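## Task

Three robots begin in separate rooms: r1 in the decontamination room, r2 in the clean workroom, r3 in the sterile store. The doors linking the rooms are locked, but every dividing wall has an open service window. A steel instrument cassette sits on the table in the decontamination room, and it must end up on the bench in the sterile store. Any number of robots may help. At the end the gripper must have released it and the robot must have moved away. The cassette has to stay on the bench by itself, with no robot supporting it. If any robot falls over or finishes tilted, the task fails.

## Robot and tools

Robots: r1, r2 and r3 are identical Hello Robot Stretch 3 units. Each has a two-wheel differential base (0.33 m long, 0.34 m wide) with a passive rear omni wheel, a mast with a lift, and one telescoping arm that sticks out to the robot's RIGHT. Because the arm only reaches sideways, the gripper moves forward or back only when the base drives. The base cannot move sideways. It turns on the spot about a point midway between the drive wheels, 0.05 m behind the front edge. With the arm retracted and the wrist folded, the base sweeps a circle of radius 0.28 m when turning. An unfolded, level wrist reaches outside that circle.

Frames: each robot reports everything in its own base frame. The origin is on the floor between the drive wheels, with x forward, y left and z up. hand_pose is the fingertip meeting point, given in that frame. Odometry is the base frame as it was when the scene began. base_odometry comes from wheel turns only, so slipping shows up as travel. Heading runs from -3.142 to 3.142 and is positive to the left. No reading gives one robot's position relative to another. For that, use the images, lidar_m, wrist_depth_mm and head_depth_mm.

Tool execute_actions: the argument actions is a list holding one action, or no action. An empty list just returns the state and images. The action is an object keyed by robot name (r1, r2, r3), and each robot may have these keys:
- base: exactly one of translate_m or rotate_rad. Both are offsets from where the base last reported itself, not poses. translate_m is in metres, from -1 to 1, and positive drives forward. rotate_rad is in radians, from -3.2 to 3.2, and positive turns counter-clockwise (left).
- joints: absolute targets, by name. lift_m is 0 to 1.1 m (arm height). arm_m is 0 to 0.52 m (extension). wrist_yaw_rad is -1.345 to 4.42: 0 points along the arm, positive swings toward the front, and 3.0 folds it over the base. wrist_pitch_rad is -1.57 to 0.451: 0 is level and negative tips the fingertips down. wrist_roll_rad is -2.911 to 2.911. gripper_m is -0.089 to 0.179, and larger means more open. The real fingertip gap is somewhat smaller than this value and is zero below 0.007. head_pan_rad is -3.953 to 1.73: 0 looks forward, positive looks left, and -1.57 looks along the arm. head_tilt_rad is -1.53 to 0.419, and negative looks down.
- contact_limits: {"arm_m": effort%} from 1 to 100. The arm motion stops (contact_stop) when its effort reaches that level. This limit also caps the arm's holding force until the next action.
All motions in one action begin together. No action runs longer than 15 s. Anything you leave out may keep pushing toward its earlier target. An unknown key or an out-of-range number rejects the whole call, and nothing moves. The optional cameras argument lists image names such as r2_wrist_camera or "all". Omitting it returns all images, and [] returns none.

Other tools: wait(seconds 0 to 10) sends no new command and returns the same state and images. zoom_image(camera, region [x0,y0,x1,y1] in pixels, at most 504x504) enlarges part of that camera's latest full image. finished_scene(scene) ends that scene for good and reports whether the task succeeded.

Result lines: base_status and joint_status tell how each motion in the last action ended. done means the target was reached (for the base, the wheels turned the full amount, even if they slipped). off_target means it stopped short and may still be pushing. contact_stop, time_out and torque_fault mean the old target has been dropped. After a contact stop, the arm or lift goes slack until it is commanded again. on_its_own describes joints you did not command; its "held at" value is a target, not a position. motor_effort is in percent, positive toward higher joint values, with the peak in brackets. It is noisy and biased. lidar_m gives 12 distances in metres from the base origin, in 30-degree sectors: sector 1 is straight ahead, then counter-clockwise (4 left, 7 behind, 10 right). The scan plane is 0.17 m above the floor, so it sees table legs but not tabletops, and "-" means nothing was detected. wrist_depth_mm (45 to 1000) and head_depth_mm (280 to 4000) are 7x7 grids of median depth, read from the top left. base_tilt is in degrees, positive when leaning forward or right, with a fixed bias of up to about 4 degrees. turned_by_wheels and turned_by_imu report the turn since the last result.

Speed: the base is fast (0.30 m/s, 1.9 rad/s) only when the arm is stowed: lift_m below 0.30, arm_m below 0.03 and wrist_yaw_rad above 2.54. Otherwise it is slow. Fold or unfold the wrist only with lift_m between 0.32 and 0.95, wrist_pitch_rad -0.4 and roll near 0. After folding, the lift may go down to 0.25. With yaw below -0.4, keep pitch at -0.5 or lower.

Gripping: to grasp, command gripper_m below the object's width. To let go, command at least 0.02 above the value where the fingertips met it. Neither the reading nor done confirms a hold, so check the cameras.

Cautions: robots pressing against each other fails the run. Once bases touch, even millimetres more of driving is a hard press, and no line reports contact. Different robots travel slightly different distances for the same command. Arm pushes with the gripper above about 0.45 m can tip a robot. So can driving while holding or hooking something fixed, and snagging furniture, especially when reversing. If it leans, undo the move in small steps, free the gripper and drop the lift to about 0.2. Wrist servos under sustained strain switch off for 10 s. Avoid drops, slips, slams and hard hits. Loose objects may get nudged occasionally.

Each tool is called after "Call:" by a JSON object that holds its "name" and its "arguments", one argument or row to a line.

## Session

Call:
{"name": "execute_actions", "arguments": {
  "actions": [],
  "cameras": ["r1_nav_camera","r2_nav_camera","r3_nav_camera"]
}}

Scene clock: 0.00 s.
r1.base_odometry: x=+0.000 y=+0.000 heading=+0.000 (m, m, rad; r1's odometry frame)
r1.turned_by_wheels: +0.000 (rad since the last result)
r1.turned_by_imu: +0.000 (rad since the last result)
r1.base_tilt: forward=+0.4 right=-0.5 (deg)
r1.lidar_m: 0.97 1.56 1.56 1.82 3.15 0.86 1.23 1.22 1.23 0.97 0.84 0.84
r1.head_depth_mm: 862 866 870 871 874 876 879 / 938 939 943 947 950 951 953 / 1023 1030 1034 1034 1040 1039 1044 / 1127 1130 1133 1135 1139 1143 1152 / 1255 1259 1259 1268 1273 1274 1280 / 1390 1399 1420 1426 1435 1443 1453 / 1580 1583 1594 1605 1612 1622 1633
r1.base_status: not commanded
r1.joint_positions: lift_m=+0.307 arm_m=+0.001 wrist_yaw_rad=+2.914 wrist_pitch_rad=-0.570 wrist_roll_rad=+0.009 gripper_m=+0.037 head_pan_rad=+0.004 head_tilt_rad=-0.014
r1.joint_status: not commanded
r1.motor_effort: left_wheel=+1 right_wheel=+0 lift_m=+31 arm_m=+0 wrist_yaw_rad=+0 wrist_pitch_rad=+6 wrist_roll_rad=+0 gripper_m=+0 head_pan_rad=+0 head_tilt_rad=+1 (%)
r1.hand_pose: x=+0.0245 y=+0.0513 z=+0.2874 quat_wxyz=(+0.276, +0.699, +0.120, +0.649) (m; r1's base frame)
r1.wrist_depth_mm: - - - - - - - / 870 932 942 972 985 - - / 716 - 747 766 785 799 811 / 615 - 625 632 650 646 671 / 522 517 556 552 554 564 570 / 468 - - 477 498 495 496 / - - - 428 424 436 439
r2.base_odometry: x=+0.000 y=+0.000 heading=+0.000 (m, m, rad; r2's odometry frame)
r2.turned_by_wheels: +0.000 (rad since the last result)
r2.turned_by_imu: +0.000 (rad since the last result)
r2.base_tilt: forward=+0.8 right=+0.0 (deg)
r2.lidar_m: 1.58 1.55 1.62 2.28 2.60 1.81 1.37 1.33 1.40 2.00 2.21 2.09
r2.head_depth_mm: 1962 2117 2106 2124 2124 2096 2073 / 1933 1977 1974 1983 1955 1966 1929 / 1826 1862 1825 1833 1832 1828 1813 / 1744 1731 1732 1727 1724 1712 1701 / 1638 1632 1627 1619 1621 1608 1606 / 1536 1538 1537 1536 1526 1522 1518 / 1463 1456 1460 1454 1446 1445 1441
r2.base_status: not commanded
r2.joint_positions: lift_m=+0.481 arm_m=+0.000 wrist_yaw_rad=+2.916 wrist_pitch_rad=-0.335 wrist_roll_rad=+0.011 gripper_m=+0.037 head_pan_rad=-0.014 head_tilt_rad=+0.011
r2.joint_status: not commanded
r2.motor_effort: left_wheel=+0 right_wheel=-1 lift_m=+27 arm_m=+0 wrist_yaw_rad=+1 wrist_pitch_rad=+7 wrist_roll_rad=+0 gripper_m=+0 head_pan_rad=+0 head_tilt_rad=+2 (%)
r2.hand_pose: x=+0.0310 y=+0.0832 z=+0.5129 quat_wxyz=(+0.196, +0.710, +0.038, +0.676) (m; r2's base frame)
r2.wrist_depth_mm: - - - - - - - / - - - - - - - / - - - - - - - / - - - - - - - / - - - - - - 985 / 840 807 - 824 - 822 824 / 698 705 690 709 682 689 695
r3.base_odometry: x=+0.000 y=+0.000 heading=+0.000 (m, m, rad; r3's odometry frame)
r3.turned_by_wheels: +0.000 (rad since the last result)
r3.turned_by_imu: +0.000 (rad since the last result)
r3.base_tilt: forward=-0.5 right=-0.8 (deg)
r3.lidar_m: 3.02 1.84 1.61 1.35 0.82 0.73 0.73 0.87 1.20 1.20 1.29 0.97
r3.head_depth_mm: 2059 3215 3801 3832 3753 3018 2071 / 2038 3165 3886 3962 3988 3089 2126 / 2016 3184 - - - 3184 2111 / 2013 3069 - - - 3143 2142 / 2016 2878 3961 3912 3813 3180 2172 / 1965 2939 3157 3096 3047 2910 2190 / 1777 2603 2620 2628 2590 2556 2210
r3.base_status: not commanded
r3.joint_positions: lift_m=+0.335 arm_m=-0.003 wrist_yaw_rad=+2.927 wrist_pitch_rad=-0.510 wrist_roll_rad=+0.019 gripper_m=+0.037 head_pan_rad=+0.014 head_tilt_rad=-0.002
r3.joint_status: not commanded
r3.motor_effort: left_wheel=+0 right_wheel=+0 lift_m=+19 arm_m=+0 wrist_yaw_rad=+0 wrist_pitch_rad=+4 wrist_roll_rad=+0 gripper_m=-1 head_pan_rad=+0 head_tilt_rad=+3 (%)
r3.hand_pose: x=+0.0238 y=+0.0646 z=+0.3272 quat_wxyz=(+0.252, +0.705, +0.102, +0.655) (m; r3's base frame)
r3.wrist_depth_mm: - - - - - - - / 787 - - - - - - / 754 - 810 809 859 850 871 / 663 - 683 700 685 702 722 / 564 570 - 580 592 601 614 / 501 516 - 511 520 522 530 / - - - 453 460 463 474
pictures: r1_nav_camera (sideways: a quarter turn counterclockwise sets it upright), r2_nav_camera (sideways: a quarter turn counterclockwise sets it upright), r3_nav_camera (sideways: a quarter turn counterclockwise sets it upright)
Images, in order (width x height): r1_nav_camera 672x504, r2_nav_camera 672x504, r3_nav_camera 672x504.

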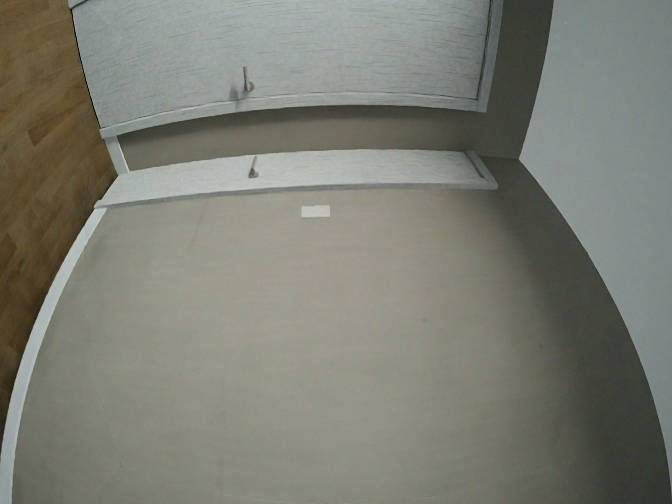

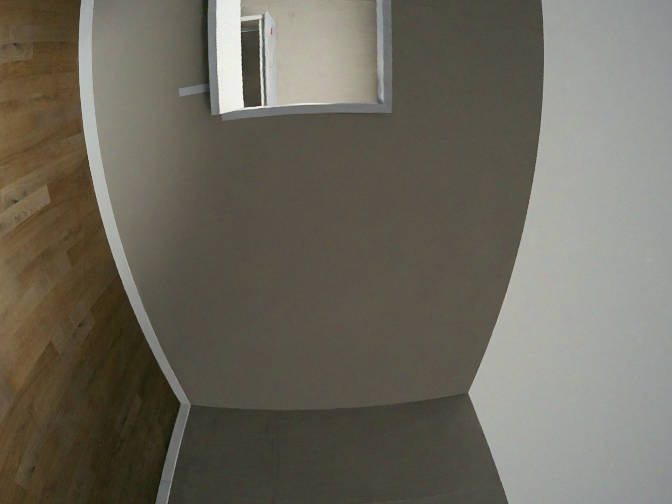

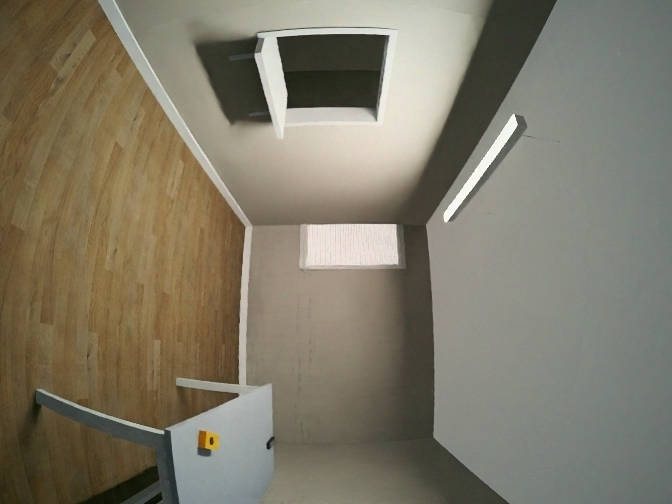

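Call:
{"name": "execute_actions", "arguments": {
  "actions": [
    {"r1":{"joints":{"head_pan_rad":-3.14,"head_tilt_rad":-0.4}},"r2":{"joints":{"head_pan_rad":-3.14,"head_tilt_rad":-0.4}},"r3":{"joints":{"head_pan_rad":0.6,"head_tilt_rad":-0.4}}}
  ],
  "cameras": ["r1_nav_camera","r2_nav_camera","r3_nav_camera"]
}}

Scene clock: 4.10 s.
r1.base_odometry: x=+0.000 y=+0.000 heading=+0.000 (m, m, rad; r1's odometry frame)
r1.turned_by_wheels: +0.000 (rad since the last result)
r1.turned_by_imu: +0.000 (rad since the last result)
r1.base_tilt: forward=+0.3 right=-0.6 (deg)
r1.lidar_m: 0.97 1.56 1.56 1.83 3.13 0.85 1.23 1.23 1.23 0.97 0.84 0.83
r1.head_depth_mm: 2039 2264 2338 1328 988 1046 1146 / 1824 1981 2134 1320 1075 1769 1443 / 1641 1769 1934 1310 1950 1761 1433 / 1492 1610 1754 1301 2031 1700 1430 / 1368 1470 1576 1637 1765 1645 1432 / 1265 1355 1443 1547 1682 1711 1422 / 1181 1249 1328 1415 1523 1615 1421
r1.base_status: not commanded
r1.joint_positions: lift_m=+0.307 arm_m=+0.001 wrist_yaw_rad=+2.914 wrist_pitch_rad=-0.570 wrist_roll_rad=+0.009 gripper_m=+0.037 head_pan_rad=-3.133 head_tilt_rad=-0.395
r1.joint_status: all done
r1.motor_effort: left_wheel=+1(1) right_wheel=+0(0) lift_m=+31(31) arm_m=+0(1) wrist_yaw_rad=+0(0) wrist_pitch_rad=+5(5) wrist_roll_rad=+0(0) gripper_m=+0(0) head_pan_rad=-4(46) head_tilt_rad=-2(23) (%)
r1.hand_pose: x=+0.0245 y=+0.0513 z=+0.2874 quat_wxyz=(+0.276, +0.699, +0.120, +0.649) (m; r1's base frame)
r1.wrist_depth_mm: - - - - - - - / 865 958 942 961 - - - / 727 - 741 773 776 775 807 / 600 - 635 647 650 662 671 / 532 524 557 555 567 563 571 / 475 - - 481 485 484 492 / - - - 432 418 434 435
r2.base_odometry: x=+0.000 y=+0.000 heading=+0.000 (m, m, rad; r2's odometry frame)
r2.turned_by_wheels: +0.000 (rad since the last result)
r2.turned_by_imu: +0.000 (rad since the last result)
r2.base_tilt: forward=+0.7 right=-0.1 (deg)
r2.lidar_m: 1.58 1.54 1.63 2.28 2.60 1.80 1.37 1.33 1.40 2.00 2.21 2.09
r2.head_depth_mm: 1529 1637 1809 1969 2106 1690 1373 / 1437 1546 1679 1856 2028 1694 1376 / 1365 1457 1571 1728 1888 1708 1384 / 1302 1412 1515 1597 1751 1700 1382 / - - - 1516 1630 1694 1387 / 3855 - - 1399 1523 1619 1389 / 3608 3777 3867 1354 1450 1551 1388
r2.base_status: not commanded
r2.joint_positions: lift_m=+0.481 arm_m=+0.000 wrist_yaw_rad=+2.916 wrist_pitch_rad=-0.335 wrist_roll_rad=+0.011 gripper_m=+0.037 head_pan_rad=-3.133 head_tilt_rad=-0.395
r2.joint_status: all done
r2.motor_effort: left_wheel=+0(0) right_wheel=-1(0) lift_m=+27(26) arm_m=+0(0) wrist_yaw_rad=+0(1) wrist_pitch_rad=+7(7) wrist_roll_rad=+1(0) gripper_m=-1(1) head_pan_rad=-3(40) head_tilt_rad=-3(38) (%)
r2.hand_pose: x=+0.0310 y=+0.0832 z=+0.5129 quat_wxyz=(+0.196, +0.710, +0.038, +0.676) (m; r2's base frame)
r2.wrist_depth_mm: - - - - - - - / - - - - - - - / - - - - - - - / - - - - - - - / - - - 994 - 975 983 / 817 836 - 792 - 826 817 / 692 698 700 688 684 686 674
r3.base_odometry: x=+0.000 y=+0.000 heading=+0.000 (m, m, rad; r3's odometry frame)
r3.turned_by_wheels: +0.000 (rad since the last result)
r3.turned_by_imu: +0.001 (rad since the last result)
r3.base_tilt: forward=-0.4 right=-0.8 (deg)
r3.lidar_m: 3.03 1.83 1.61 1.35 0.82 0.73 0.73 0.87 1.20 1.20 1.29 0.97
r3.head_depth_mm: 2370 2570 2865 2936 2176 1680 1361 / 2155 2361 2530 2677 2182 1682 1370 / 2067 - 2349 2484 2207 1705 1372 / - - 2134 2220 2239 1728 1390 / 1668 1815 1909 2052 2141 1716 1387 / 1546 1649 1749 1869 1977 1723 1401 / 1447 1541 1627 1730 1813 1742 1405
r3.base_status: not commanded
r3.joint_positions: lift_m=+0.335 arm_m=-0.003 wrist_yaw_rad=+2.927 wrist_pitch_rad=-0.510 wrist_roll_rad=+0.019 gripper_m=+0.037 head_pan_rad=+0.593 head_tilt_rad=-0.395
r3.joint_status: all done
r3.motor_effort: left_wheel=+0(0) right_wheel=-1(1) lift_m=+19(19) arm_m=+0(0) wrist_yaw_rad=+0(1) wrist_pitch_rad=+3(3) wrist_roll_rad=+0(0) gripper_m=-1(1) head_pan_rad=+3(29) head_tilt_rad=-3(35) (%)
r3.hand_pose: x=+0.0238 y=+0.0646 z=+0.3272 quat_wxyz=(+0.252, +0.705, +0.102, +0.655) (m; r3's base frame)
r3.wrist_depth_mm: - - - - - - - / 781 - - - - - - / 766 - 822 831 842 857 867 / 649 - 690 678 689 706 740 / 558 573 - 589 604 614 622 / 495 517 - 515 525 524 532 / - - - 457 458 467 467
pictures: r1_nav_camera (sideways: a quarter turn counterclockwise sets it upright), r2_nav_camera (sideways: a quarter turn counterclockwise sets it upright), r3_nav_camera (sideways: a quarter turn counterclockwise sets it upright)
camera_calibration (this result's frames):
r1_nav_camera: T_world_to_cam=[[-0.348334, 0.00484539, 0.937358, -1.17646], [0.0254573, 0.999667, 0.00429277, 0.0501662], [-0.937025, 0.0253579, -0.348341, 0.41652], [0, 0, 0, 1]] pos_world=[-0.0207879, -0.0550112, 1.24764]
r2_nav_camera: T_world_to_cam=[[-0.335149, 0.0326147, 0.9416, -1.17549], [0.0123049, 0.999467, -0.0302393, 0.0905762], [-0.942085, 0.00145165, -0.335372, 0.403336], [0, 0, 0, 1]] pos_world=[-0.0151025, -0.0527752, 1.24485]
r3_nav_camera: T_world_to_cam=[[0.31638, 0.222431, 0.922187, -1.16034], [0.560562, -0.828079, 0.00741649, 0.0389091], [0.765293, 0.514597, -0.386674, 0.4564], [0, 0, 0, 1]] pos_world=[-0.00398343, 0.0554522, 1.24624]
Images, in order (width x height): r1_nav_camera 672x504, r2_nav_camera 672x504, r3_nav_camera 672x504.

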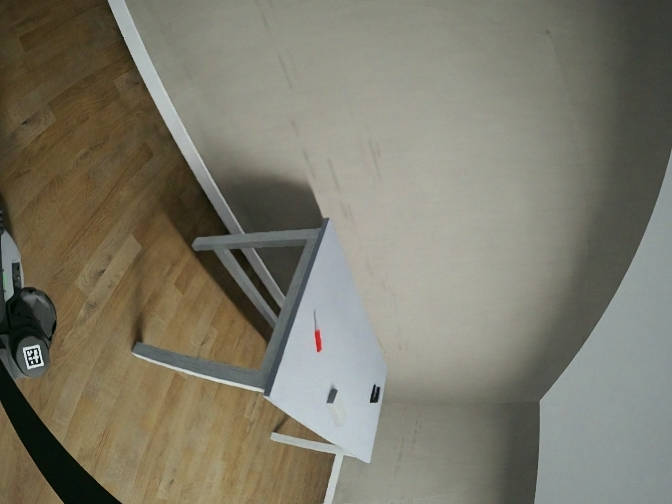

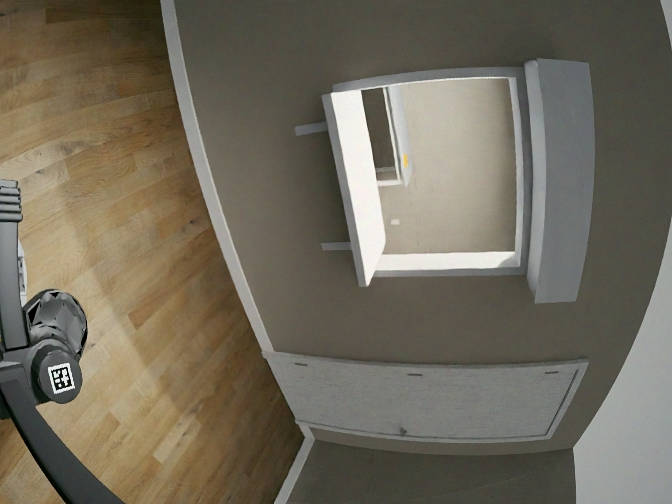

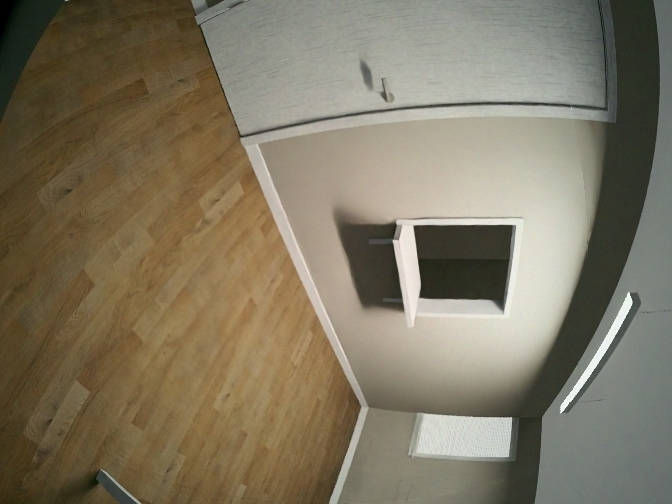

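Call:
{"name": "execute_actions", "arguments": {
  "actions": [
    {"r1":{"base":{"rotate_rad":-1.05},"joints":{"head_pan_rad":-1.57,"head_tilt_rad":-0.7,"lift_m":0.28}}}
  ],
  "cameras": []
}}

Call:
{"name": "execute_actions", "arguments": {
  "actions": [
    {"r1":{"base":{"translate_m":-1.0}}}
  ],
  "cameras": []
}}

Call:
{"name": "execute_actions", "arguments": {
  "actions": [
    {"r1":{"base":{"translate_m":-0.5}}}
  ],
  "cameras": ["r1_nav_camera"]
}}

Scene clock: 15.17 s.
r1.base_odometry: x=+0.000 y=+0.000 heading=-1.050 (m, m, rad; r1's odometry frame)
r1.turned_by_wheels: -1.050 (rad since the last result)
r1.turned_by_imu: -1.052 (rad since the last result)
r1.base_tilt: forward=+0.4 right=-0.5 (deg)
r1.lidar_m: 0.84 0.84 0.97 1.56 1.56 1.82 3.16 0.86 1.23 1.22 1.22 0.97
r1.head_depth_mm: 1203 1369 1587 1802 1622 1395 1215 / 1175 1332 1529 1797 1630 1393 1213 / 1144 1292 1478 1737 1629 1386 1210 / 1116 1255 1438 1665 1617 1391 1207 / 1091 1219 1393 1621 1609 1381 1209 / 1061 1183 1344 1561 1612 1377 1202 / 1036 1159 1310 1508 1609 1373 1200
r1.base_status: done
r1.joint_positions: lift_m=+0.280 arm_m=+0.001 wrist_yaw_rad=+2.914 wrist_pitch_rad=-0.571 wrist_roll_rad=+0.009 gripper_m=+0.037 head_pan_rad=-1.577 head_tilt_rad=-0.692
r1.joint_status: all done
r1.motor_effort: left_wheel=+2(12) right_wheel=-2(7) lift_m=+28(29) arm_m=-1(1) wrist_yaw_rad=+0(0) wrist_pitch_rad=+6(6) wrist_roll_rad=+0(0) gripper_m=-1(0) head_pan_rad=+3(48) head_tilt_rad=-3(18) (%)
r1.hand_pose: x=+0.0244 y=+0.0512 z=+0.2601 quat_wxyz=(+0.276, +0.699, +0.120, +0.649) (m; r1's base frame)
r1.wrist_depth_mm: - - - - - 895 711 / 851 900 862 923 913 877 727 / 698 - 699 718 734 748 727 / 570 - 592 579 599 615 634 / 492 - 511 519 521 524 526 / - - - 445 460 459 461 / - - - - 389 401 408
r2.base_odometry: x=+0.000 y=+0.000 heading=+0.000 (m, m, rad; r2's odometry frame)
r2.turned_by_wheels: +0.000 (rad since the last result)
r2.turned_by_imu: +0.000 (rad since the last result)
r2.base_tilt: forward=+0.7 right=+0.0 (deg)
r2.lidar_m: 1.58 1.54 1.62 2.28 2.60 1.80 1.36 1.33 1.41 1.99 2.21 2.10
r2.head_depth_mm: 1523 1644 1792 1976 2114 1693 1380 / 1439 1560 1678 1853 2029 1708 1376 / 1355 1468 1578 1728 1880 1695 1378 / 1303 1404 1502 1600 1743 1706 1380 / - - - 1509 1635 1698 1387 / 3743 - - 1399 1533 1623 1385 / 3561 3809 3864 1346 1445 1566 1388
r2.base_status: not commanded
r2.joint_positions: lift_m=+0.481 arm_m=+0.000 wrist_yaw_rad=+2.916 wrist_pitch_rad=-0.335 wrist_roll_rad=+0.011 gripper_m=+0.037 head_pan_rad=-3.133 head_tilt_rad=-0.395
r2.joint_status: not commanded
r2.motor_effort: left_wheel=+1(1) right_wheel=+0(1) lift_m=+26(28) arm_m=+0(0) wrist_yaw_rad=+1(0) wrist_pitch_rad=+7(7) wrist_roll_rad=+0(0) gripper_m=+0(1) head_pan_rad=-3(3) head_tilt_rad=-3(3) (%)
r2.hand_pose: x=+0.0310 y=+0.0832 z=+0.5129 quat_wxyz=(+0.196, +0.710, +0.038, +0.676) (m; r2's base frame)
r2.wrist_depth_mm: - - - - - - - / - - - - - - - / - - - - - - - / - - - - - - - / - - - - - 983 - / 840 818 - 816 - 796 814 / 706 709 702 687 690 692 669
r3.base_odometry: x=+0.000 y=+0.000 heading=+0.000 (m, m, rad; r3's odometry frame)
r3.turned_by_wheels: +0.000 (rad since the last result)
r3.turned_by_imu: +0.001 (rad since the last result)
r3.base_tilt: forward=-0.5 right=-0.7 (deg)
r3.lidar_m: 3.03 1.84 1.60 1.36 0.82 0.73 0.73 0.86 1.20 1.20 1.29 0.96
r3.head_depth_mm: 2375 2602 2858 2971 2162 1686 1362 / 2188 2330 2537 2733 2181 1701 1372 / 2090 - 2305 2479 2229 1705 1373 / - - 2140 2236 2219 1695 1376 / 1671 1831 1905 2027 2116 1721 1392 / 1558 1645 1762 1862 1973 1715 1398 / 1456 1539 1628 1719 1809 1735 1394
r3.base_status: not commanded
r3.joint_positions: lift_m=+0.335 arm_m=-0.003 wrist_yaw_rad=+2.927 wrist_pitch_rad=-0.510 wrist_roll_rad=+0.019 gripper_m=+0.037 head_pan_rad=+0.593 head_tilt_rad=-0.395
r3.joint_status: not commanded
r3.motor_effort: left_wheel=+1(0) right_wheel=-1(1) lift_m=+19(19) arm_m=+0(0) wrist_yaw_rad=+0(0) wrist_pitch_rad=+4(3) wrist_roll_rad=+0(0) gripper_m=-1(1) head_pan_rad=+3(2) head_tilt_rad=-2(4) (%)
r3.hand_pose: x=+0.0238 y=+0.0646 z=+0.3272 quat_wxyz=(+0.252, +0.705, +0.102, +0.655) (m; r3's base frame)
r3.wrist_depth_mm: - - - - - - - / 785 - - - - - - / 765 - 803 807 840 861 875 / 650 - 680 683 693 711 716 / 572 567 - 581 603 597 613 / 502 518 - 514 522 526 533 / - - - 454 455 466 472
pictures: none
No camera images: the call's "cameras" was empty. Leave "cameras" out to get every camera's image.

Scene clock: 20.17 s.
r1.base_odometry: x=-0.498 y=+0.867 heading=-1.050 (m, m, rad; r1's odometry frame)
r1.turned_by_wheels: +0.000 (rad since the last result)
r1.turned_by_imu: -0.010 (rad since the last result)
r1.base_tilt: forward=+0.4 right=-0.5 (deg)
r1.lidar_m: 1.80 1.80 1.51 1.31 1.31 1.51 2.59 1.38 1.40 1.20 0.57 1.71
r1.head_depth_mm: 1490 1383 1017 831 1638 1396 1217 / 1447 1367 1013 827 1627 1394 1213 / 1407 1492 1008 801 1629 1386 1213 / 1374 1472 1003 798 1578 1383 1209 / 1335 1420 996 793 1545 1378 1208 / 1306 1408 991 790 1535 1378 1203 / 1273 1373 989 787 823 1021 1179
r1.base_status: done
r1.joint_positions: lift_m=+0.280 arm_m=+0.001 wrist_yaw_rad=+2.914 wrist_pitch_rad=-0.571 wrist_roll_rad=+0.009 gripper_m=+0.037 head_pan_rad=-1.577 head_tilt_rad=-0.692
r1.joint_status: not commanded
r1.motor_effort: left_wheel=+2(6) right_wheel=-2(8) lift_m=+28(28) arm_m=-1(0) wrist_yaw_rad=+0(1) wrist_pitch_rad=+6(6) wrist_roll_rad=+0(0) gripper_m=-1(0) head_pan_rad=+3(3) head_tilt_rad=-3(2) (%)
r1.hand_pose: x=+0.0244 y=+0.0512 z=+0.2600 quat_wxyz=(+0.276, +0.699, +0.120, +0.649) (m; r1's base frame)
r1.wrist_depth_mm: - - - - - - - / 826 901 889 880 910 938 977 / 683 - 701 697 748 751 763 / 576 - 582 598 615 624 632 / 494 - 515 524 517 528 529 / - - - 450 460 455 462 / - - - - 391 405 406
r2.base_odometry: x=+0.000 y=+0.000 heading=+0.000 (m, m, rad; r2's odometry frame)
r2.turned_by_wheels: +0.000 (rad since the last result)
r2.turned_by_imu: +0.000 (rad since the last result)
r2.base_tilt: forward=+0.8 right=+0.1 (deg)
r2.lidar_m: 1.58 1.55 1.63 2.28 2.60 1.80 1.37 1.34 1.41 1.99 2.21 2.09
r2.head_depth_mm: 1523 1636 1797 1978 2114 1692 1377 / 1431 1562 1689 1859 2025 1694 1377 / 1355 1462 1582 1723 1885 1703 1382 / 1303 1403 1513 1601 1759 1695 1389 / - - - 1506 1631 1696 1389 / 3748 - - 1404 1532 1629 1380 / 3638 3787 3903 1348 1444 1552 1402
r2.base_status: not commanded
r2.joint_positions: lift_m=+0.481 arm_m=+0.000 wrist_yaw_rad=+2.916 wrist_pitch_rad=-0.335 wrist_roll_rad=+0.011 gripper_m=+0.037 head_pan_rad=-3.133 head_tilt_rad=-0.395
r2.joint_status: not commanded
r2.motor_effort: left_wheel=+0(0) right_wheel=+0(1) lift_m=+26(27) arm_m=+0(0) wrist_yaw_rad=+1(0) wrist_pitch_rad=+8(7) wrist_roll_rad=+0(0) gripper_m=+0(0) head_pan_rad=-3(3) head_tilt_rad=-3(3) (%)
r2.hand_pose: x=+0.0310 y=+0.0832 z=+0.5129 quat_wxyz=(+0.196, +0.710, +0.038, +0.676) (m; r2's base frame)
r2.wrist_depth_mm: - - - - - - - / - - - - - - - / - - - - - - - / - - - - - - - / - - - - - 973 972 / 836 819 - 793 - 820 806 / 708 717 683 695 695 667 704
r3.base_odometry: x=+0.000 y=+0.000 heading=+0.000 (m, m, rad; r3's odometry frame)
r3.turned_by_wheels: +0.000 (rad since the last result)
r3.turned_by_imu: +0.001 (rad since the last result)
r3.base_tilt: forward=-0.3 right=-0.8 (deg)
r3.lidar_m: 3.03 1.84 1.61 1.35 0.82 0.73 0.73 0.86 1.20 1.20 1.29 0.97
r3.head_depth_mm: 2395 2593 2891 2981 2169 1671 1371 / 2153 2325 2552 2709 2194 1675 1366 / 2070 - 2308 2468 2197 1693 1378 / - - 2137 2232 2237 1710 1384 / 1672 1818 1902 2038 2128 1721 1400 / 1554 1641 1752 1879 2000 1714 1401 / 1459 1531 1625 1735 1818 1753 1409
r3.base_status: not commanded
r3.joint_positions: lift_m=+0.335 arm_m=-0.003 wrist_yaw_rad=+2.927 wrist_pitch_rad=-0.510 wrist_roll_rad=+0.019 gripper_m=+0.037 head_pan_rad=+0.593 head_tilt_rad=-0.395
r3.joint_status: not commanded
r3.motor_effort: left_wheel=-1(0) right_wheel=-1(1) lift_m=+19(19) arm_m=+0(0) wrist_yaw_rad=+0(0) wrist_pitch_rad=+4(4) wrist_roll_rad=+0(0) gripper_m=+0(1) head_pan_rad=+2(2) head_tilt_rad=-3(2) (%)
r3.hand_pose: x=+0.0238 y=+0.0646 z=+0.3272 quat_wxyz=(+0.252, +0.705, +0.102, +0.655) (m; r3's base frame)
r3.wrist_depth_mm: - - - - - - - / 770 - - - - - - / 766 - 814 827 841 889 893 / 671 - 671 694 683 717 718 / 566 567 - 591 594 609 606 / 497 516 - 515 520 523 520 / - - - 459 464 467 473
pictures: none
No camera images: the call's "cameras" was empty. Leave "cameras" out to get every camera's image.

Scene clock: 23.50 s.
r1.base_odometry: x=-0.747 y=+1.301 heading=-1.050 (m, m, rad; r1's odometry frame)
r1.turned_by_wheels: +0.000 (rad since the last result)
r1.turned_by_imu: -0.005 (rad since the last result)
r1.base_tilt: forward=+0.4 right=-0.5 (deg)
r1.lidar_m: 2.27 2.27 1.38 1.18 1.17 1.35 2.29 2.46 1.05 1.34 1.34 0.91
r1.head_depth_mm: 1632 1374 1017 1925 1635 1397 1214 / 1592 1368 1013 1853 1626 1393 1215 / 1543 1356 1007 1795 1634 1390 1212 / 1503 1352 1001 1789 1616 1391 1207 / 1467 1340 995 896 1619 1378 1208 / 1433 1326 995 867 1609 1377 1200 / 1392 1327 987 832 1607 1375 1197
r1.base_status: done
r1.joint_positions: lift_m=+0.280 arm_m=+0.001 wrist_yaw_rad=+2.914 wrist_pitch_rad=-0.571 wrist_roll_rad=+0.009 gripper_m=+0.037 head_pan_rad=-1.577 head_tilt_rad=-0.692
r1.joint_status: not commanded
r1.motor_effort: left_wheel=+3(7) right_wheel=-1(9) lift_m=+29(28) arm_m=+0(1) wrist_yaw_rad=+0(0) wrist_pitch_rad=+6(6) wrist_roll_rad=+0(0) gripper_m=-1(1) head_pan_rad=+3(3) head_tilt_rad=-2(2) (%)
r1.hand_pose: x=+0.0244 y=+0.0512 z=+0.2600 quat_wxyz=(+0.276, +0.699, +0.120, +0.649) (m; r1's base frame)
r1.wrist_depth_mm: - - - - - - - / 836 859 880 906 943 940 924 / 690 - 706 723 729 765 753 / 577 - 588 595 616 628 631 / 495 - 517 521 516 524 540 / - - - 452 467 453 470 / - - - - 386 410 407
r2.base_odometry: x=+0.000 y=+0.000 heading=+0.000 (m, m, rad; r2's odometry frame)
r2.turned_by_wheels: +0.000 (rad since the last result)
r2.turned_by_imu: +0.000 (rad since the last result)
r2.base_tilt: forward=+0.7 right=+0.1 (deg)
r2.lidar_m: 1.58 1.54 1.62 2.28 2.60 1.81 1.37 1.33 1.40 1.99 2.21 2.09
r2.head_depth_mm: 1525 1643 1787 1995 2097 1699 1374 / 1436 1550 1687 1865 2010 1691 1377 / 1352 1456 1582 1723 1901 1706 1389 / 1301 1410 1517 1608 1756 1698 1382 / - - - 1509 1633 1701 1387 / 3727 - - 1400 1534 1628 1393 / 3629 3796 3860 1348 1441 1551 1404
r2.base_status: not commanded
r2.joint_positions: lift_m=+0.481 arm_m=+0.000 wrist_yaw_rad=+2.916 wrist_pitch_rad=-0.335 wrist_roll_rad=+0.011 gripper_m=+0.037 head_pan_rad=-3.133 head_tilt_rad=-0.395
r2.joint_status: not commanded
r2.motor_effort: left_wheel=+0(1) right_wheel=-1(1) lift_m=+28(27) arm_m=+0(0) wrist_yaw_rad=+1(1) wrist_pitch_rad=+7(7) wrist_roll_rad=+0(0) gripper_m=+1(1) head_pan_rad=-3(3) head_tilt_rad=-3(3) (%)
r2.hand_pose: x=+0.0310 y=+0.0832 z=+0.5129 quat_wxyz=(+0.196, +0.710, +0.038, +0.676) (m; r2's base frame)
r2.wrist_depth_mm: - - - - - - - / - - - - - - - / - - - - - - - / - - - - - - - / - - - 997 - 983 - / 852 857 - 815 - 833 812 / 690 698 660 697 688 695 683
r3.base_odometry: x=+0.000 y=+0.000 heading=+0.000 (m, m, rad; r3's odometry frame)
r3.turned_by_wheels: +0.000 (rad since the last result)
r3.turned_by_imu: +0.000 (rad since the last result)
r3.base_tilt: forward=-0.5 right=-0.7 (deg)
r3.lidar_m: 3.02 1.84 1.61 1.36 0.82 0.73 0.73 0.87 1.20 1.20 1.30 0.97
r3.head_depth_mm: 2354 2591 2847 2899 2185 1677 1363 / 2161 2329 2530 2743 2196 1676 1365 / 2066 - 2330 2512 2193 1700 1375 / - - 2142 2213 2222 1723 1377 / 1669 1823 1903 2029 2115 1706 1384 / 1554 1656 1737 1864 2000 1727 1391 / 1457 1543 1627 1725 1833 1742 1397
r3.base_status: not commanded
r3.joint_positions: lift_m=+0.335 arm_m=-0.003 wrist_yaw_rad=+2.927 wrist_pitch_rad=-0.510 wrist_roll_rad=+0.019 gripper_m=+0.037 head_pan_rad=+0.593 head_tilt_rad=-0.395
r3.joint_status: not commanded
r3.motor_effort: left_wheel=+0(0) right_wheel=+0(1) lift_m=+19(19) arm_m=+0(0) wrist_yaw_rad=+1(0) wrist_pitch_rad=+3(4) wrist_roll_rad=+0(0) gripper_m=-1(1) head_pan_rad=+3(2) head_tilt_rad=-3(2) (%)
r3.hand_pose: x=+0.0238 y=+0.0646 z=+0.3272 quat_wxyz=(+0.252, +0.705, +0.102, +0.655) (m; r3's base frame)
r3.wrist_depth_mm: - - - - - - - / 801 - - - - - - / 761 - 819 815 852 850 862 / 658 - 669 696 703 708 720 / 569 570 - 602 589 602 610 / 493 513 - 521 526 525 531 / - - - 460 457 476 471
pictures: r1_nav_camera (sideways: a quarter turn counterclockwise sets it upright)
camera_calibration (this result's frames):
r1_nav_camera: T_world_to_cam=[[-0.0116429, -0.607071, 0.794562, -0.992271], [-0.999191, 0.0376552, 0.0141285, 0.0436152], [-0.0384964, -0.793755, -0.607018, 0.747622], [0, 0, 0, 1]] pos_world=[0.0608078, -0.0105927, 1.24163]
Images, in order (width x height): r1_nav_camera 672x504.

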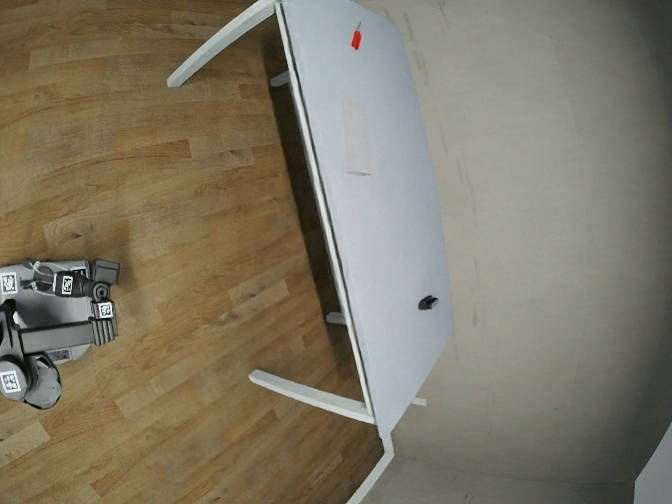

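Call:
{"name": "execute_actions", "arguments": {
  "actions": [
    {"r1":{"base":{"rotate_rad":-0.5}}}
  ],
  "cameras": []
}}

Call:
{"name": "execute_actions", "arguments": {
  "actions": [
    {"r1":{"base":{"translate_m":0.45}}}
  ],
  "cameras": []
}}

Call:
{"name": "execute_actions", "arguments": {
  "actions": [
    {"r1":{"base":{"rotate_rad":0.7},"joints":{"lift_m":0.9,"wrist_pitch_rad":-0.4,"head_tilt_rad":-1.0}}}
  ],
  "cameras": []
}}

Call:
{"name": "execute_actions", "arguments": {
  "actions": [
    {"r1":{"joints":{"lift_m":1.05,"wrist_yaw_rad":0,"gripper_m":0.17}}}
  ],
  "cameras": []
}}

Call:
{"name": "execute_actions", "arguments": {
  "actions": [
    {"r1":{"joints":{"wrist_pitch_rad":-1.57,"wrist_roll_rad":1.57,"arm_m":0.3}}}
  ],
  "cameras": ["r1_nav_camera","r1_wrist_camera"]
}}

Scene clock: 32.50 s.
r1.base_odometry: x=-0.747 y=+1.301 heading=-1.550 (m, m, rad; r1's odometry frame)
r1.turned_by_wheels: -0.500 (rad since the last result)
r1.turned_by_imu: -0.501 (rad since the last result)
r1.base_tilt: forward=+0.4 right=-0.5 (deg)
r1.lidar_m: 0.91 2.28 2.28 1.36 1.18 1.18 1.37 2.39 2.47 1.05 1.34 1.34
r1.head_depth_mm: 2477 2680 2492 1973 1643 1396 1219 / 2507 2838 2490 1971 1637 1391 1214 / 2255 2575 2304 1914 1629 1387 1209 / 2060 2237 1127 1845 1582 1384 1211 / 1879 1933 1031 1945 1616 1380 1205 / 1730 1332 991 1874 1601 1377 1203 / 1607 1323 987 1776 1614 1378 1202
r1.base_status: done
r1.joint_positions: lift_m=+0.280 arm_m=+0.001 wrist_yaw_rad=+2.914 wrist_pitch_rad=-0.571 wrist_roll_rad=+0.009 gripper_m=+0.037 head_pan_rad=-1.577 head_tilt_rad=-0.692
r1.joint_status: not commanded
r1.motor_effort: left_wheel=+2(10) right_wheel=-2(7) lift_m=+28(28) arm_m=+0(0) wrist_yaw_rad=+0(1) wrist_pitch_rad=+6(6) wrist_roll_rad=+0(0) gripper_m=-1(1) head_pan_rad=+3(3) head_tilt_rad=-4(4) (%)
r1.hand_pose: x=+0.0244 y=+0.0512 z=+0.2600 quat_wxyz=(+0.276, +0.699, +0.120, +0.649) (m; r1's base frame)
r1.wrist_depth_mm: - - - - - - - / 812 907 888 884 900 947 969 / 688 - 723 721 724 739 771 / 577 - 600 589 608 614 627 / 494 - 523 517 518 524 530 / - - - 446 462 454 455 / - - - - 390 408 400
r2.base_odometry: x=+0.000 y=+0.000 heading=+0.000 (m, m, rad; r2's odometry frame)
r2.turned_by_wheels: +0.000 (rad since the last result)
r2.turned_by_imu: +0.000 (rad since the last result)
r2.base_tilt: forward=+0.8 right=+0.1 (deg)
r2.lidar_m: 1.58 1.54 1.63 2.28 2.60 1.80 1.37 1.33 1.40 2.00 2.21 2.09
r2.head_depth_mm: 1517 1642 1779 1966 2113 1692 1378 / 1442 1551 1696 1860 2015 1696 1380 / 1362 1461 1576 1728 1888 1701 1377 / 1307 1412 1505 1593 1755 1702 1383 / - - - 1499 1642 1695 1387 / 3801 - - 1396 1527 1623 1395 / 3571 3750 3917 1351 1439 1550 1397
r2.base_status: not commanded
r2.joint_positions: lift_m=+0.481 arm_m=+0.000 wrist_yaw_rad=+2.916 wrist_pitch_rad=-0.335 wrist_roll_rad=+0.011 gripper_m=+0.037 head_pan_rad=-3.133 head_tilt_rad=-0.395
r2.joint_status: not commanded
r2.motor_effort: left_wheel=+0(0) right_wheel=-1(0) lift_m=+27(28) arm_m=+0(0) wrist_yaw_rad=+1(0) wrist_pitch_rad=+7(7) wrist_roll_rad=+0(0) gripper_m=-1(1) head_pan_rad=-3(3) head_tilt_rad=-3(3) (%)
r2.hand_pose: x=+0.0310 y=+0.0832 z=+0.5129 quat_wxyz=(+0.196, +0.710, +0.038, +0.676) (m; r2's base frame)
r2.wrist_depth_mm: - - - - - - - / - - - - - - - / - - - - - - - / - - - - - - - / - - - - - 999 988 / 814 867 - 805 - 829 784 / 700 697 708 697 701 697 685
r3.base_odometry: x=+0.000 y=+0.000 heading=+0.000 (m, m, rad; r3's odometry frame)
r3.turned_by_wheels: +0.000 (rad since the last result)
r3.turned_by_imu: +0.001 (rad since the last result)
r3.base_tilt: forward=-0.5 right=-0.7 (deg)
r3.lidar_m: 3.04 1.83 1.61 1.36 0.82 0.73 0.73 0.87 1.20 1.21 1.30 0.96
r3.head_depth_mm: 2371 2607 2824 2944 2186 1670 1373 / 2163 2355 2501 2730 2188 1670 1365 / 2081 - 2347 2488 2204 1691 1378 / - - 2131 2228 2246 1709 1385 / 1664 1830 1911 2028 2145 1716 1391 / 1560 1662 1755 1871 2003 1728 1389 / 1458 1532 1613 1720 1810 1750 1404
r3.base_status: not commanded
r3.joint_positions: lift_m=+0.335 arm_m=-0.003 wrist_yaw_rad=+2.927 wrist_pitch_rad=-0.510 wrist_roll_rad=+0.019 gripper_m=+0.037 head_pan_rad=+0.593 head_tilt_rad=-0.395
r3.joint_status: not commanded
r3.motor_effort: left_wheel=+0(0) right_wheel=-1(1) lift_m=+19(19) arm_m=+0(0) wrist_yaw_rad=+0(0) wrist_pitch_rad=+4(3) wrist_roll_rad=+0(0) gripper_m=-1(0) head_pan_rad=+3(3) head_tilt_rad=-3(3) (%)
r3.hand_pose: x=+0.0238 y=+0.0646 z=+0.3272 quat_wxyz=(+0.252, +0.705, +0.102, +0.655) (m; r3's base frame)
r3.wrist_depth_mm: - - - - - - - / 787 - - - - - - / 746 - 821 830 858 873 871 / 650 - 682 683 703 715 732 / 562 564 - 579 610 596 603 / 500 506 - 513 517 527 528 / - - - 461 457 466 471
pictures: none
No camera images: the call's "cameras" was empty. Leave "cameras" out to get every camera's image.

Scene clock: 35.73 s.
r1.base_odometry: x=-0.737 y=+0.851 heading=-1.550 (m, m, rad; r1's odometry frame)
r1.turned_by_wheels: +0.000 (rad since the last result)
r1.turned_by_imu: +0.005 (rad since the last result)
r1.base_tilt: forward=+0.4 right=-0.5 (deg)
r1.lidar_m: 0.46 1.96 1.96 1.68 1.49 1.49 1.74 2.79 1.16 1.18 1.02 1.02
r1.head_depth_mm: 2249 2512 1017 1920 1593 1397 1213 / 1985 1367 1011 881 1629 1394 1213 / 1811 1365 1005 821 1626 1384 1213 / 1629 1348 1000 798 1506 1383 1207 / 1496 1344 997 792 676 1380 1206 / 1380 1457 991 791 657 1350 1202 / 1285 1379 988 789 638 597 1197
r1.base_status: done
r1.joint_positions: lift_m=+0.280 arm_m=+0.001 wrist_yaw_rad=+2.914 wrist_pitch_rad=-0.571 wrist_roll_rad=+0.009 gripper_m=+0.037 head_pan_rad=-1.577 head_tilt_rad=-0.692
r1.joint_status: not commanded
r1.motor_effort: left_wheel=+2(13) right_wheel=-1(5) lift_m=+28(28) arm_m=+0(1) wrist_yaw_rad=+0(0) wrist_pitch_rad=+6(6) wrist_roll_rad=+0(0) gripper_m=-1(0) head_pan_rad=+3(3) head_tilt_rad=-3(2) (%)
r1.hand_pose: x=+0.0244 y=+0.0512 z=+0.2600 quat_wxyz=(+0.276, +0.699, +0.120, +0.649) (m; r1's base frame)
r1.wrist_depth_mm: - - - - - - - / 814 906 868 878 908 946 980 / 669 - 714 727 728 741 763 / 576 - 595 604 616 616 620 / 493 497 518 519 523 520 521 / - - - 449 464 458 463 / - - - - 393 403 405
r2.base_odometry: x=+0.000 y=+0.000 heading=+0.000 (m, m, rad; r2's odometry frame)
r2.turned_by_wheels: +0.000 (rad since the last result)
r2.turned_by_imu: +0.000 (rad since the last result)
r2.base_tilt: forward=+0.7 right=+0.1 (deg)
r2.lidar_m: 1.58 1.54 1.63 2.28 2.60 1.81 1.37 1.33 1.40 1.99 2.21 2.09
r2.head_depth_mm: 1527 1651 1793 1996 2105 1702 1374 / 1430 1556 1693 1853 2005 1692 1371 / 1356 1458 1579 1714 1878 1710 1378 / 1306 1409 1505 1603 1761 1719 1381 / - - - 1507 1634 1704 1394 / 3809 - - 1398 1549 1627 1394 / 3653 3822 3863 1354 1443 1547 1398
r2.base_status: not commanded
r2.joint_positions: lift_m=+0.481 arm_m=+0.000 wrist_yaw_rad=+2.916 wrist_pitch_rad=-0.335 wrist_roll_rad=+0.011 gripper_m=+0.037 head_pan_rad=-3.133 head_tilt_rad=-0.395
r2.joint_status: not commanded
r2.motor_effort: left_wheel=+1(1) right_wheel=+0(1) lift_m=+27(27) arm_m=+0(0) wrist_yaw_rad=+1(1) wrist_pitch_rad=+7(8) wrist_roll_rad=+0(0) gripper_m=+0(1) head_pan_rad=-3(3) head_tilt_rad=-3(3) (%)
r2.hand_pose: x=+0.0310 y=+0.0832 z=+0.5129 quat_wxyz=(+0.196, +0.710, +0.038, +0.676) (m; r2's base frame)
r2.wrist_depth_mm: - - - - - - - / - - - - - - - / - - - - - - - / - - - - - - - / - - - - - 993 - / 825 842 - 802 - 822 799 / 713 707 701 687 682 685 678
r3.base_odometry: x=+0.000 y=+0.000 heading=+0.000 (m, m, rad; r3's odometry frame)
r3.turned_by_wheels: +0.000 (rad since the last result)
r3.turned_by_imu: +0.000 (rad since the last result)
r3.base_tilt: forward=-0.4 right=-0.7 (deg)
r3.lidar_m: 3.04 1.84 1.61 1.36 0.82 0.73 0.73 0.86 1.20 1.20 1.29 0.96
r3.head_depth_mm: 2394 2617 2883 2958 2175 1679 1367 / 2180 2356 2555 2745 2166 1684 1366 / 2070 - 2315 2505 2196 1695 1375 / - - 2141 2254 2230 1706 1378 / 1671 1804 1902 2037 2120 1718 1397 / 1561 1654 1767 1878 1996 1728 1394 / 1444 1539 1628 1723 1823 1734 1396
r3.base_status: not commanded
r3.joint_positions: lift_m=+0.335 arm_m=-0.003 wrist_yaw_rad=+2.927 wrist_pitch_rad=-0.510 wrist_roll_rad=+0.019 gripper_m=+0.037 head_pan_rad=+0.593 head_tilt_rad=-0.395
r3.joint_status: not commanded
r3.motor_effort: left_wheel=-1(0) right_wheel=-1(1) lift_m=+19(19) arm_m=+0(0) wrist_yaw_rad=+1(1) wrist_pitch_rad=+4(4) wrist_roll_rad=+0(0) gripper_m=+0(0) head_pan_rad=+3(3) head_tilt_rad=-4(3) (%)
r3.hand_pose: x=+0.0238 y=+0.0646 z=+0.3272 quat_wxyz=(+0.252, +0.705, +0.102, +0.655) (m; r3's base frame)
r3.wrist_depth_mm: - - - - - - - / 783 - - - - - - / 762 - 793 813 834 856 868 / 650 - 689 672 701 720 709 / 553 578 - 592 598 603 612 / 492 514 - 521 523 520 529 / - - - 460 466 472 472
pictures: none
No camera images: the call's "cameras" was empty. Leave "cameras" out to get every camera's image.

Scene clock: 42.20 s.
r1.base_odometry: x=-0.737 y=+0.851 heading=-0.850 (m, m, rad; r1's odometry frame)
r1.turned_by_wheels: +0.700 (rad since the last result)
r1.turned_by_imu: +0.704 (rad since the last result)
r1.base_tilt: forward=+0.3 right=-0.6 (deg)
r1.lidar_m: 1.95 1.99 1.58 1.49 1.52 1.97 2.78 1.17 1.09 1.02 0.47 1.74
r1.head_depth_mm: 915 782 660 - 1322 1238 1131 / 913 782 655 - 1322 1231 1160 / 909 779 659 - - - - / 907 778 680 - - - - / 905 775 679 - 1316 1247 - / 902 775 677 621 1329 1227 1122 / 900 756 674 621 1309 1208 1125
r1.base_status: done
r1.joint_positions: lift_m=+0.900 arm_m=+0.001 wrist_yaw_rad=+2.914 wrist_pitch_rad=-0.418 wrist_roll_rad=+0.009 gripper_m=+0.037 head_pan_rad=-1.577 head_tilt_rad=-0.988
r1.joint_status: all done
r1.motor_effort: left_wheel=-1(7) right_wheel=+2(7) lift_m=+35(37) arm_m=-1(1) wrist_yaw_rad=+0(0) wrist_pitch_rad=+8(9) wrist_roll_rad=+0(0) gripper_m=+0(1) head_pan_rad=+3(3) head_tilt_rad=-4(19) (%)
r1.hand_pose: x=+0.0293 y=+0.0725 z=+0.9126 quat_wxyz=(+0.225, +0.707, +0.066, +0.668) (m; r1's base frame)
r1.wrist_depth_mm: - - - - - - - / - - - - - - - / - - - - - - - / - - - - - - - / - - - - - - - / - - - - - - - / - - - - - - -
r2.base_odometry: x=+0.000 y=+0.000 heading=+0.000 (m, m, rad; r2's odometry frame)
r2.turned_by_wheels: +0.000 (rad since the last result)
r2.turned_by_imu: +0.000 (rad since the last result)
r2.base_tilt: forward=+0.8 right=+0.0 (deg)
r2.lidar_m: 1.59 1.54 1.62 2.28 2.60 1.80 1.37 1.33 1.40 1.99 2.21 2.09
r2.head_depth_mm: 1522 1639 1805 1966 2115 1692 1377 / 1438 1551 1699 1841 2012 1704 1377 / 1360 1456 1581 1725 1890 1693 1382 / 1299 1409 1504 1612 1756 1705 1386 / - - - 1506 1633 1699 1392 / 3822 - - 1403 1542 1621 1393 / 3584 3879 3866 1353 1445 1552 1397
r2.base_status: not commanded
r2.joint_positions: lift_m=+0.481 arm_m=+0.000 wrist_yaw_rad=+2.916 wrist_pitch_rad=-0.335 wrist_roll_rad=+0.011 gripper_m=+0.037 head_pan_rad=-3.133 head_tilt_rad=-0.395
r2.joint_status: not commanded
r2.motor_effort: left_wheel=+0(0) right_wheel=+0(0) lift_m=+27(27) arm_m=+0(0) wrist_yaw_rad=+1(0) wrist_pitch_rad=+7(7) wrist_roll_rad=+0(0) gripper_m=+0(1) head_pan_rad=-3(4) head_tilt_rad=-3(3) (%)
r2.hand_pose: x=+0.0310 y=+0.0832 z=+0.5129 quat_wxyz=(+0.196, +0.710, +0.038, +0.676) (m; r2's base frame)
r2.wrist_depth_mm: - - - - - - - / - - - - - - - / - - - - - - - / - - - - - - - / - - - - - - - / 841 827 - 823 - 821 819 / 702 698 703 699 701 684 682
r3.base_odometry: x=+0.000 y=+0.000 heading=+0.000 (m, m, rad; r3's odometry frame)
r3.turned_by_wheels: +0.000 (rad since the last result)
r3.turned_by_imu: +0.001 (rad since the last result)
r3.base_tilt: forward=-0.4 right=-0.8 (deg)
r3.lidar_m: 3.02 1.83 1.60 1.36 0.82 0.73 0.73 0.87 1.20 1.20 1.30 0.97
r3.head_depth_mm: 2351 2588 2893 2949 2170 1670 1357 / 2162 2328 2562 2717 2195 1672 1367 / 2064 - 2324 2461 2218 1704 1369 / - - 2124 2250 2228 1718 1379 / 1674 1808 1925 2046 2115 1717 1392 / 1547 1646 1751 1867 1990 1717 1397 / 1458 1536 1628 1716 1818 1736 1407
r3.base_status: not commanded
r3.joint_positions: lift_m=+0.335 arm_m=-0.003 wrist_yaw_rad=+2.927 wrist_pitch_rad=-0.510 wrist_roll_rad=+0.019 gripper_m=+0.037 head_pan_rad=+0.593 head_tilt_rad=-0.395
r3.joint_status: not commanded
r3.motor_effort: left_wheel=+0(0) right_wheel=-1(1) lift_m=+19(19) arm_m=+0(0) wrist_yaw_rad=-1(1) wrist_pitch_rad=+3(3) wrist_roll_rad=+0(0) gripper_m=-1(1) head_pan_rad=+3(3) head_tilt_rad=-3(3) (%)
r3.hand_pose: x=+0.0238 y=+0.0646 z=+0.3272 quat_wxyz=(+0.252, +0.705, +0.102, +0.655) (m; r3's base frame)
r3.wrist_depth_mm: - - - - - - - / 777 - - - - - - / 767 - 816 817 852 889 883 / 659 - 686 689 711 714 722 / 569 563 - 584 595 599 600 / 501 512 - 510 520 519 546 / - - - 463 464 471 476
pictures: none
No camera images: the call's "cameras" was empty. Leave "cameras" out to get every camera's image.

Scene clock: 44.67 s.
r1.base_odometry: x=-0.737 y=+0.851 heading=-0.850 (m, m, rad; r1's odometry frame)
r1.turned_by_wheels: +0.000 (rad since the last result)
r1.turned_by_imu: +0.000 (rad since the last result)
r1.base_tilt: forward=+0.4 right=-0.5 (deg)
r1.lidar_m: 1.95 2.00 1.59 1.49 1.52 1.97 2.78 1.16 1.09 1.02 0.47 1.74
r1.head_depth_mm: - - - 1444 1360 1237 1133 / - - - - 1356 1239 1164 / - - - - 1355 1227 - / 885 - 678 1034 1357 1230 - / 904 753 678 622 1355 1231 1127 / 946 765 675 622 1348 1226 1126 / 898 756 675 619 1307 1212 1121
r1.base_status: not commanded
r1.joint_positions: lift_m=+1.050 arm_m=+0.001 wrist_yaw_rad=+0.002 wrist_pitch_rad=-0.417 wrist_roll_rad=+0.009 gripper_m=+0.170 head_pan_rad=-1.577 head_tilt_rad=-0.988
r1.joint_status: all done
r1.motor_effort: left_wheel=-1(2) right_wheel=+2(2) lift_m=+35(35) arm_m=+0(1) wrist_yaw_rad=-2(3) wrist_pitch_rad=+7(8) wrist_roll_rad=+0(0) gripper_m=+0(89) head_pan_rad=+3(3) head_tilt_rad=-4(3) (%)
r1.hand_pose: x=-0.0211 y=-0.3707 z=+1.0628 quat_wxyz=(+0.689, +0.147, -0.694, -0.147) (m; r1's base frame)
r1.wrist_depth_mm: 940 947 971 974 - - - / - - - - - - - / - - - - - - - / - 770 764 778 778 814 807 / - 623 614 629 640 661 668 / - 514 528 529 546 538 552 / 424 454 441 444 429 447 -
r2.base_odometry: x=+0.000 y=+0.000 heading=+0.000 (m, m, rad; r2's odometry frame)
r2.turned_by_wheels: +0.000 (rad since the last result)
r2.turned_by_imu: +0.000 (rad since the last result)
r2.base_tilt: forward=+1.0 right=+0.0 (deg)
r2.lidar_m: 1.58 1.54 1.62 2.27 2.60 1.80 1.37 1.33 1.41 1.99 2.20 2.09
r2.head_depth_mm: 1522 1641 1798 1980 2095 1711 1374 / 1433 1552 1688 1860 2031 1694 1381 / 1353 1460 1577 1727 1908 1695 1375 / 1300 1407 1506 1592 1753 1700 1384 / - - - 1508 1638 1706 1381 / 3824 - - 1400 1538 1625 1389 / 3581 3804 3914 1347 1446 1553 1392
r2.base_status: not commanded
r2.joint_positions: lift_m=+0.481 arm_m=+0.000 wrist_yaw_rad=+2.916 wrist_pitch_rad=-0.335 wrist_roll_rad=+0.011 gripper_m=+0.037 head_pan_rad=-3.133 head_tilt_rad=-0.395
r2.joint_status: not commanded
r2.motor_effort: left_wheel=+0(0) right_wheel=-1(0) lift_m=+28(28) arm_m=+0(0) wrist_yaw_rad=+0(1) wrist_pitch_rad=+8(7) wrist_roll_rad=+0(0) gripper_m=+0(0) head_pan_rad=-3(3) head_tilt_rad=-2(3) (%)
r2.hand_pose: x=+0.0310 y=+0.0832 z=+0.5129 quat_wxyz=(+0.196, +0.710, +0.038, +0.676) (m; r2's base frame)
r2.wrist_depth_mm: - - - - - - - / - - - - - - - / - - - - - - - / - - - - - - - / - - - 993 - - - / 860 815 - 784 - 812 789 / 696 698 711 698 693 680 701
r3.base_odometry: x=+0.000 y=+0.000 heading=+0.000 (m, m, rad; r3's odometry frame)
r3.turned_by_wheels: +0.000 (rad since the last result)
r3.turned_by_imu: +0.000 (rad since the last result)
r3.base_tilt: forward=-0.4 right=-0.7 (deg)
r3.lidar_m: 3.04 1.83 1.60 1.36 0.82 0.73 0.73 0.87 1.20 1.20 1.29 0.96
r3.head_depth_mm: 2370 2581 2851 2950 2176 1662 1363 / 2174 2334 2504 2746 2201 1695 1370 / 2084 - 2323 2503 2221 1698 1377 / - - 2136 2215 2209 1692 1382 / 1667 1812 1912 2029 2144 1714 1398 / 1553 1655 1755 1871 2007 1734 1400 / 1465 1533 1633 1720 1828 1730 1401
r3.base_status: not commanded
r3.joint_positions: lift_m=+0.335 arm_m=-0.003 wrist_yaw_rad=+2.927 wrist_pitch_rad=-0.510 wrist_roll_rad=+0.019 gripper_m=+0.037 head_pan_rad=+0.593 head_tilt_rad=-0.395
r3.joint_status: not commanded
r3.motor_effort: left_wheel=+0(0) right_wheel=-1(1) lift_m=+19(19) arm_m=+0(0) wrist_yaw_rad=+0(0) wrist_pitch_rad=+3(3) wrist_roll_rad=+0(0) gripper_m=+0(1) head_pan_rad=+3(2) head_tilt_rad=-3(3) (%)
r3.hand_pose: x=+0.0238 y=+0.0646 z=+0.3272 quat_wxyz=(+0.252, +0.705, +0.102, +0.655) (m; r3's base frame)
r3.wrist_depth_mm: - - - - - - - / 797 - - - - - - / 754 - 817 823 826 852 867 / 640 - 677 683 691 715 712 / 563 556 - 581 604 604 617 / 492 511 - 517 518 529 531 / - - - 458 460 469 472
pictures: none
No camera images: the call's "cameras" was empty. Leave "cameras" out to get every camera's image.

Scene clock: 48.10 s.
r1.base_odometry: x=-0.737 y=+0.851 heading=-0.850 (m, m, rad; r1's odometry frame)
r1.turned_by_wheels: +0.000 (rad since the last result)
r1.turned_by_imu: +0.000 (rad since the last result)
r1.base_tilt: forward=+0.4 right=-0.5 (deg)
r1.lidar_m: 1.96 2.00 1.58 1.49 1.52 1.98 2.78 1.17 1.08 1.02 0.47 1.73
r1.head_depth_mm: 901 783 651 637 1359 1233 1130 / 908 780 651 638 1361 1233 1154 / 898 777 657 633 1354 1231 - / 885 777 679 633 1357 1234 - / 904 774 676 623 1348 1228 1125 / 897 771 675 622 1351 1226 1126 / 899 757 675 619 1310 1208 1123
r1.base_status: not commanded
r1.joint_positions: lift_m=+1.050 arm_m=+0.300 wrist_yaw_rad=+0.000 wrist_pitch_rad=-1.563 wrist_roll_rad=+1.565 gripper_m=+0.170 head_pan_rad=-1.577 head_tilt_rad=-0.988
r1.joint_status: all done
r1.motor_effort: left_wheel=-2(1) right_wheel=+2(2) lift_m=+34(34) arm_m=+4(6) wrist_yaw_rad=+0(1) wrist_pitch_rad=-3(7) wrist_roll_rad=+2(4) gripper_m=+0(1) head_pan_rad=+3(3) head_tilt_rad=-4(4) (%)
r1.hand_pose: x=-0.0215 y=-0.4222 z=+0.9322 quat_wxyz=(+0.002, +0.002, -0.709, -0.705) (m; r1's base frame)
r1.wrist_depth_mm: 315 310 280 306 - - - / 322 318 285 315 314 - - / 327 327 295 322 324 - - / 336 334 333 327 330 - - / 342 341 339 336 - - - / - 352 351 346 - - - / 370 365 360 358 - - -
r2.base_odometry: x=+0.000 y=+0.000 heading=+0.000 (m, m, rad; r2's odometry frame)
r2.turned_by_wheels: +0.000 (rad since the last result)
r2.turned_by_imu: +0.000 (rad since the last result)
r2.base_tilt: forward=+0.9 right=+0.0 (deg)
r2.lidar_m: 1.58 1.54 1.62 2.28 2.60 1.80 1.37 1.33 1.40 2.00 2.21 2.09
r2.head_depth_mm: 1519 1633 1800 1996 2115 1693 1375 / 1441 1559 1691 1855 2016 1713 1372 / 1358 1464 1582 1715 1885 1708 1383 / 1297 1404 1506 1607 1750 1704 1379 / - - - 1501 1633 1687 1381 / 3824 - - 1404 1530 1626 1389 / 3583 3798 3862 1352 1444 1550 1397
r2.base_status: not commanded
r2.joint_positions: lift_m=+0.481 arm_m=+0.000 wrist_yaw_rad=+2.916 wrist_pitch_rad=-0.335 wrist_roll_rad=+0.011 gripper_m=+0.037 head_pan_rad=-3.133 head_tilt_rad=-0.395
r2.joint_status: not commanded
r2.motor_effort: left_wheel=-1(0) right_wheel=-1(0) lift_m=+27(28) arm_m=+0(0) wrist_yaw_rad=+0(1) wrist_pitch_rad=+7(8) wrist_roll_rad=+0(0) gripper_m=+0(0) head_pan_rad=-3(3) head_tilt_rad=-3(3) (%)
r2.hand_pose: x=+0.0310 y=+0.0832 z=+0.5129 quat_wxyz=(+0.196, +0.710, +0.038, +0.676) (m; r2's base frame)
r2.wrist_depth_mm: - - - - - - - / - - - - - - - / - - - - - - - / - - - - - - - / - - - - - - 999 / 838 810 - 787 - 806 825 / 699 707 711 681 693 674 673
r3.base_odometry: x=+0.000 y=+0.000 heading=+0.000 (m, m, rad; r3's odometry frame)
r3.turned_by_wheels: +0.000 (rad since the last result)
r3.turned_by_imu: +0.000 (rad since the last result)
r3.base_tilt: forward=-0.4 right=-0.7 (deg)
r3.lidar_m: 3.02 1.84 1.60 1.36 0.82 0.73 0.73 0.86 1.20 1.20 1.29 0.96
r3.head_depth_mm: 2389 2584 2846 2943 2173 1685 1363 / 2188 2369 2547 2672 2176 1680 1363 / 2093 - 2338 2500 2239 1700 1375 / - - 2132 2215 2239 1703 1381 / 1672 1820 1911 2036 2120 1735 1383 / 1553 1650 1754 1873 1983 1730 1395 / 1442 1530 1625 1722 1828 1734 1406
r3.base_status: not commanded
r3.joint_positions: lift_m=+0.335 arm_m=-0.003 wrist_yaw_rad=+2.927 wrist_pitch_rad=-0.510 wrist_roll_rad=+0.019 gripper_m=+0.037 head_pan_rad=+0.593 head_tilt_rad=-0.395
r3.joint_status: not commanded
r3.motor_effort: left_wheel=+0(0) right_wheel=-1(1) lift_m=+19(19) arm_m=+0(0) wrist_yaw_rad=+1(1) wrist_pitch_rad=+4(3) wrist_roll_rad=+0(0) gripper_m=-1(0) head_pan_rad=+3(3) head_tilt_rad=-4(4) (%)
r3.hand_pose: x=+0.0238 y=+0.0646 z=+0.3272 quat_wxyz=(+0.252, +0.705, +0.102, +0.655) (m; r3's base frame)
r3.wrist_depth_mm: - - - - - - - / 775 - - - - - - / 741 - 796 832 848 860 883 / 655 - 675 696 698 710 715 / 565 569 - 591 589 617 628 / 497 517 - 515 514 528 533 / - - - 457 466 465 476
pictures: r1_nav_camera (sideways: a quarter turn counterclockwise sets it upright), r1_wrist_camera
camera_calibration (this result's frames):
r1_nav_camera: T_world_to_cam=[[-0.0127708, -0.812505, 0.582815, -0.716325], [-0.99923, 0.0319983, 0.0227135, 0.0324458], [-0.0371039, -0.582076, -0.812288, 1.01458], [0, 0, 0, 1]] pos_world=[0.0609175, 0.00750428, 1.24088]
r1_wrist_camera: T_world_to_cam=[[-0.0496604, 0.998718, -0.00976317, 0.431522], [0.984583, 0.0505944, 0.167444, -0.0829763], [0.167723, -0.00129733, -0.985833, 1.08506], [0, 0, 0, 1]] pos_world=[-0.0788636, -0.425363, 1.0878]
Images, in order (width x height): r1_nav_camera 672x504, r1_wrist_camera 644x364.

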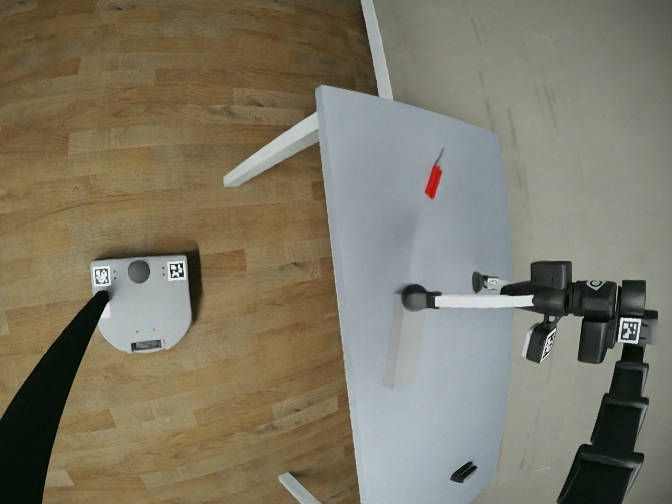

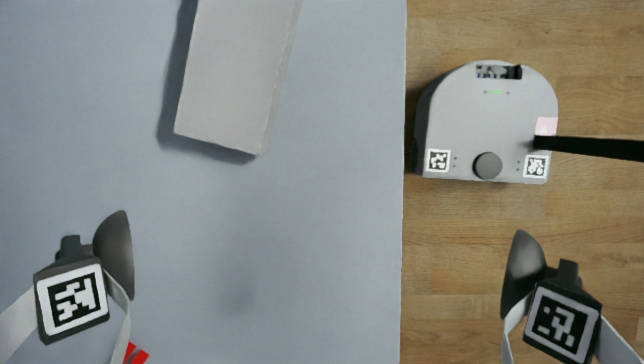

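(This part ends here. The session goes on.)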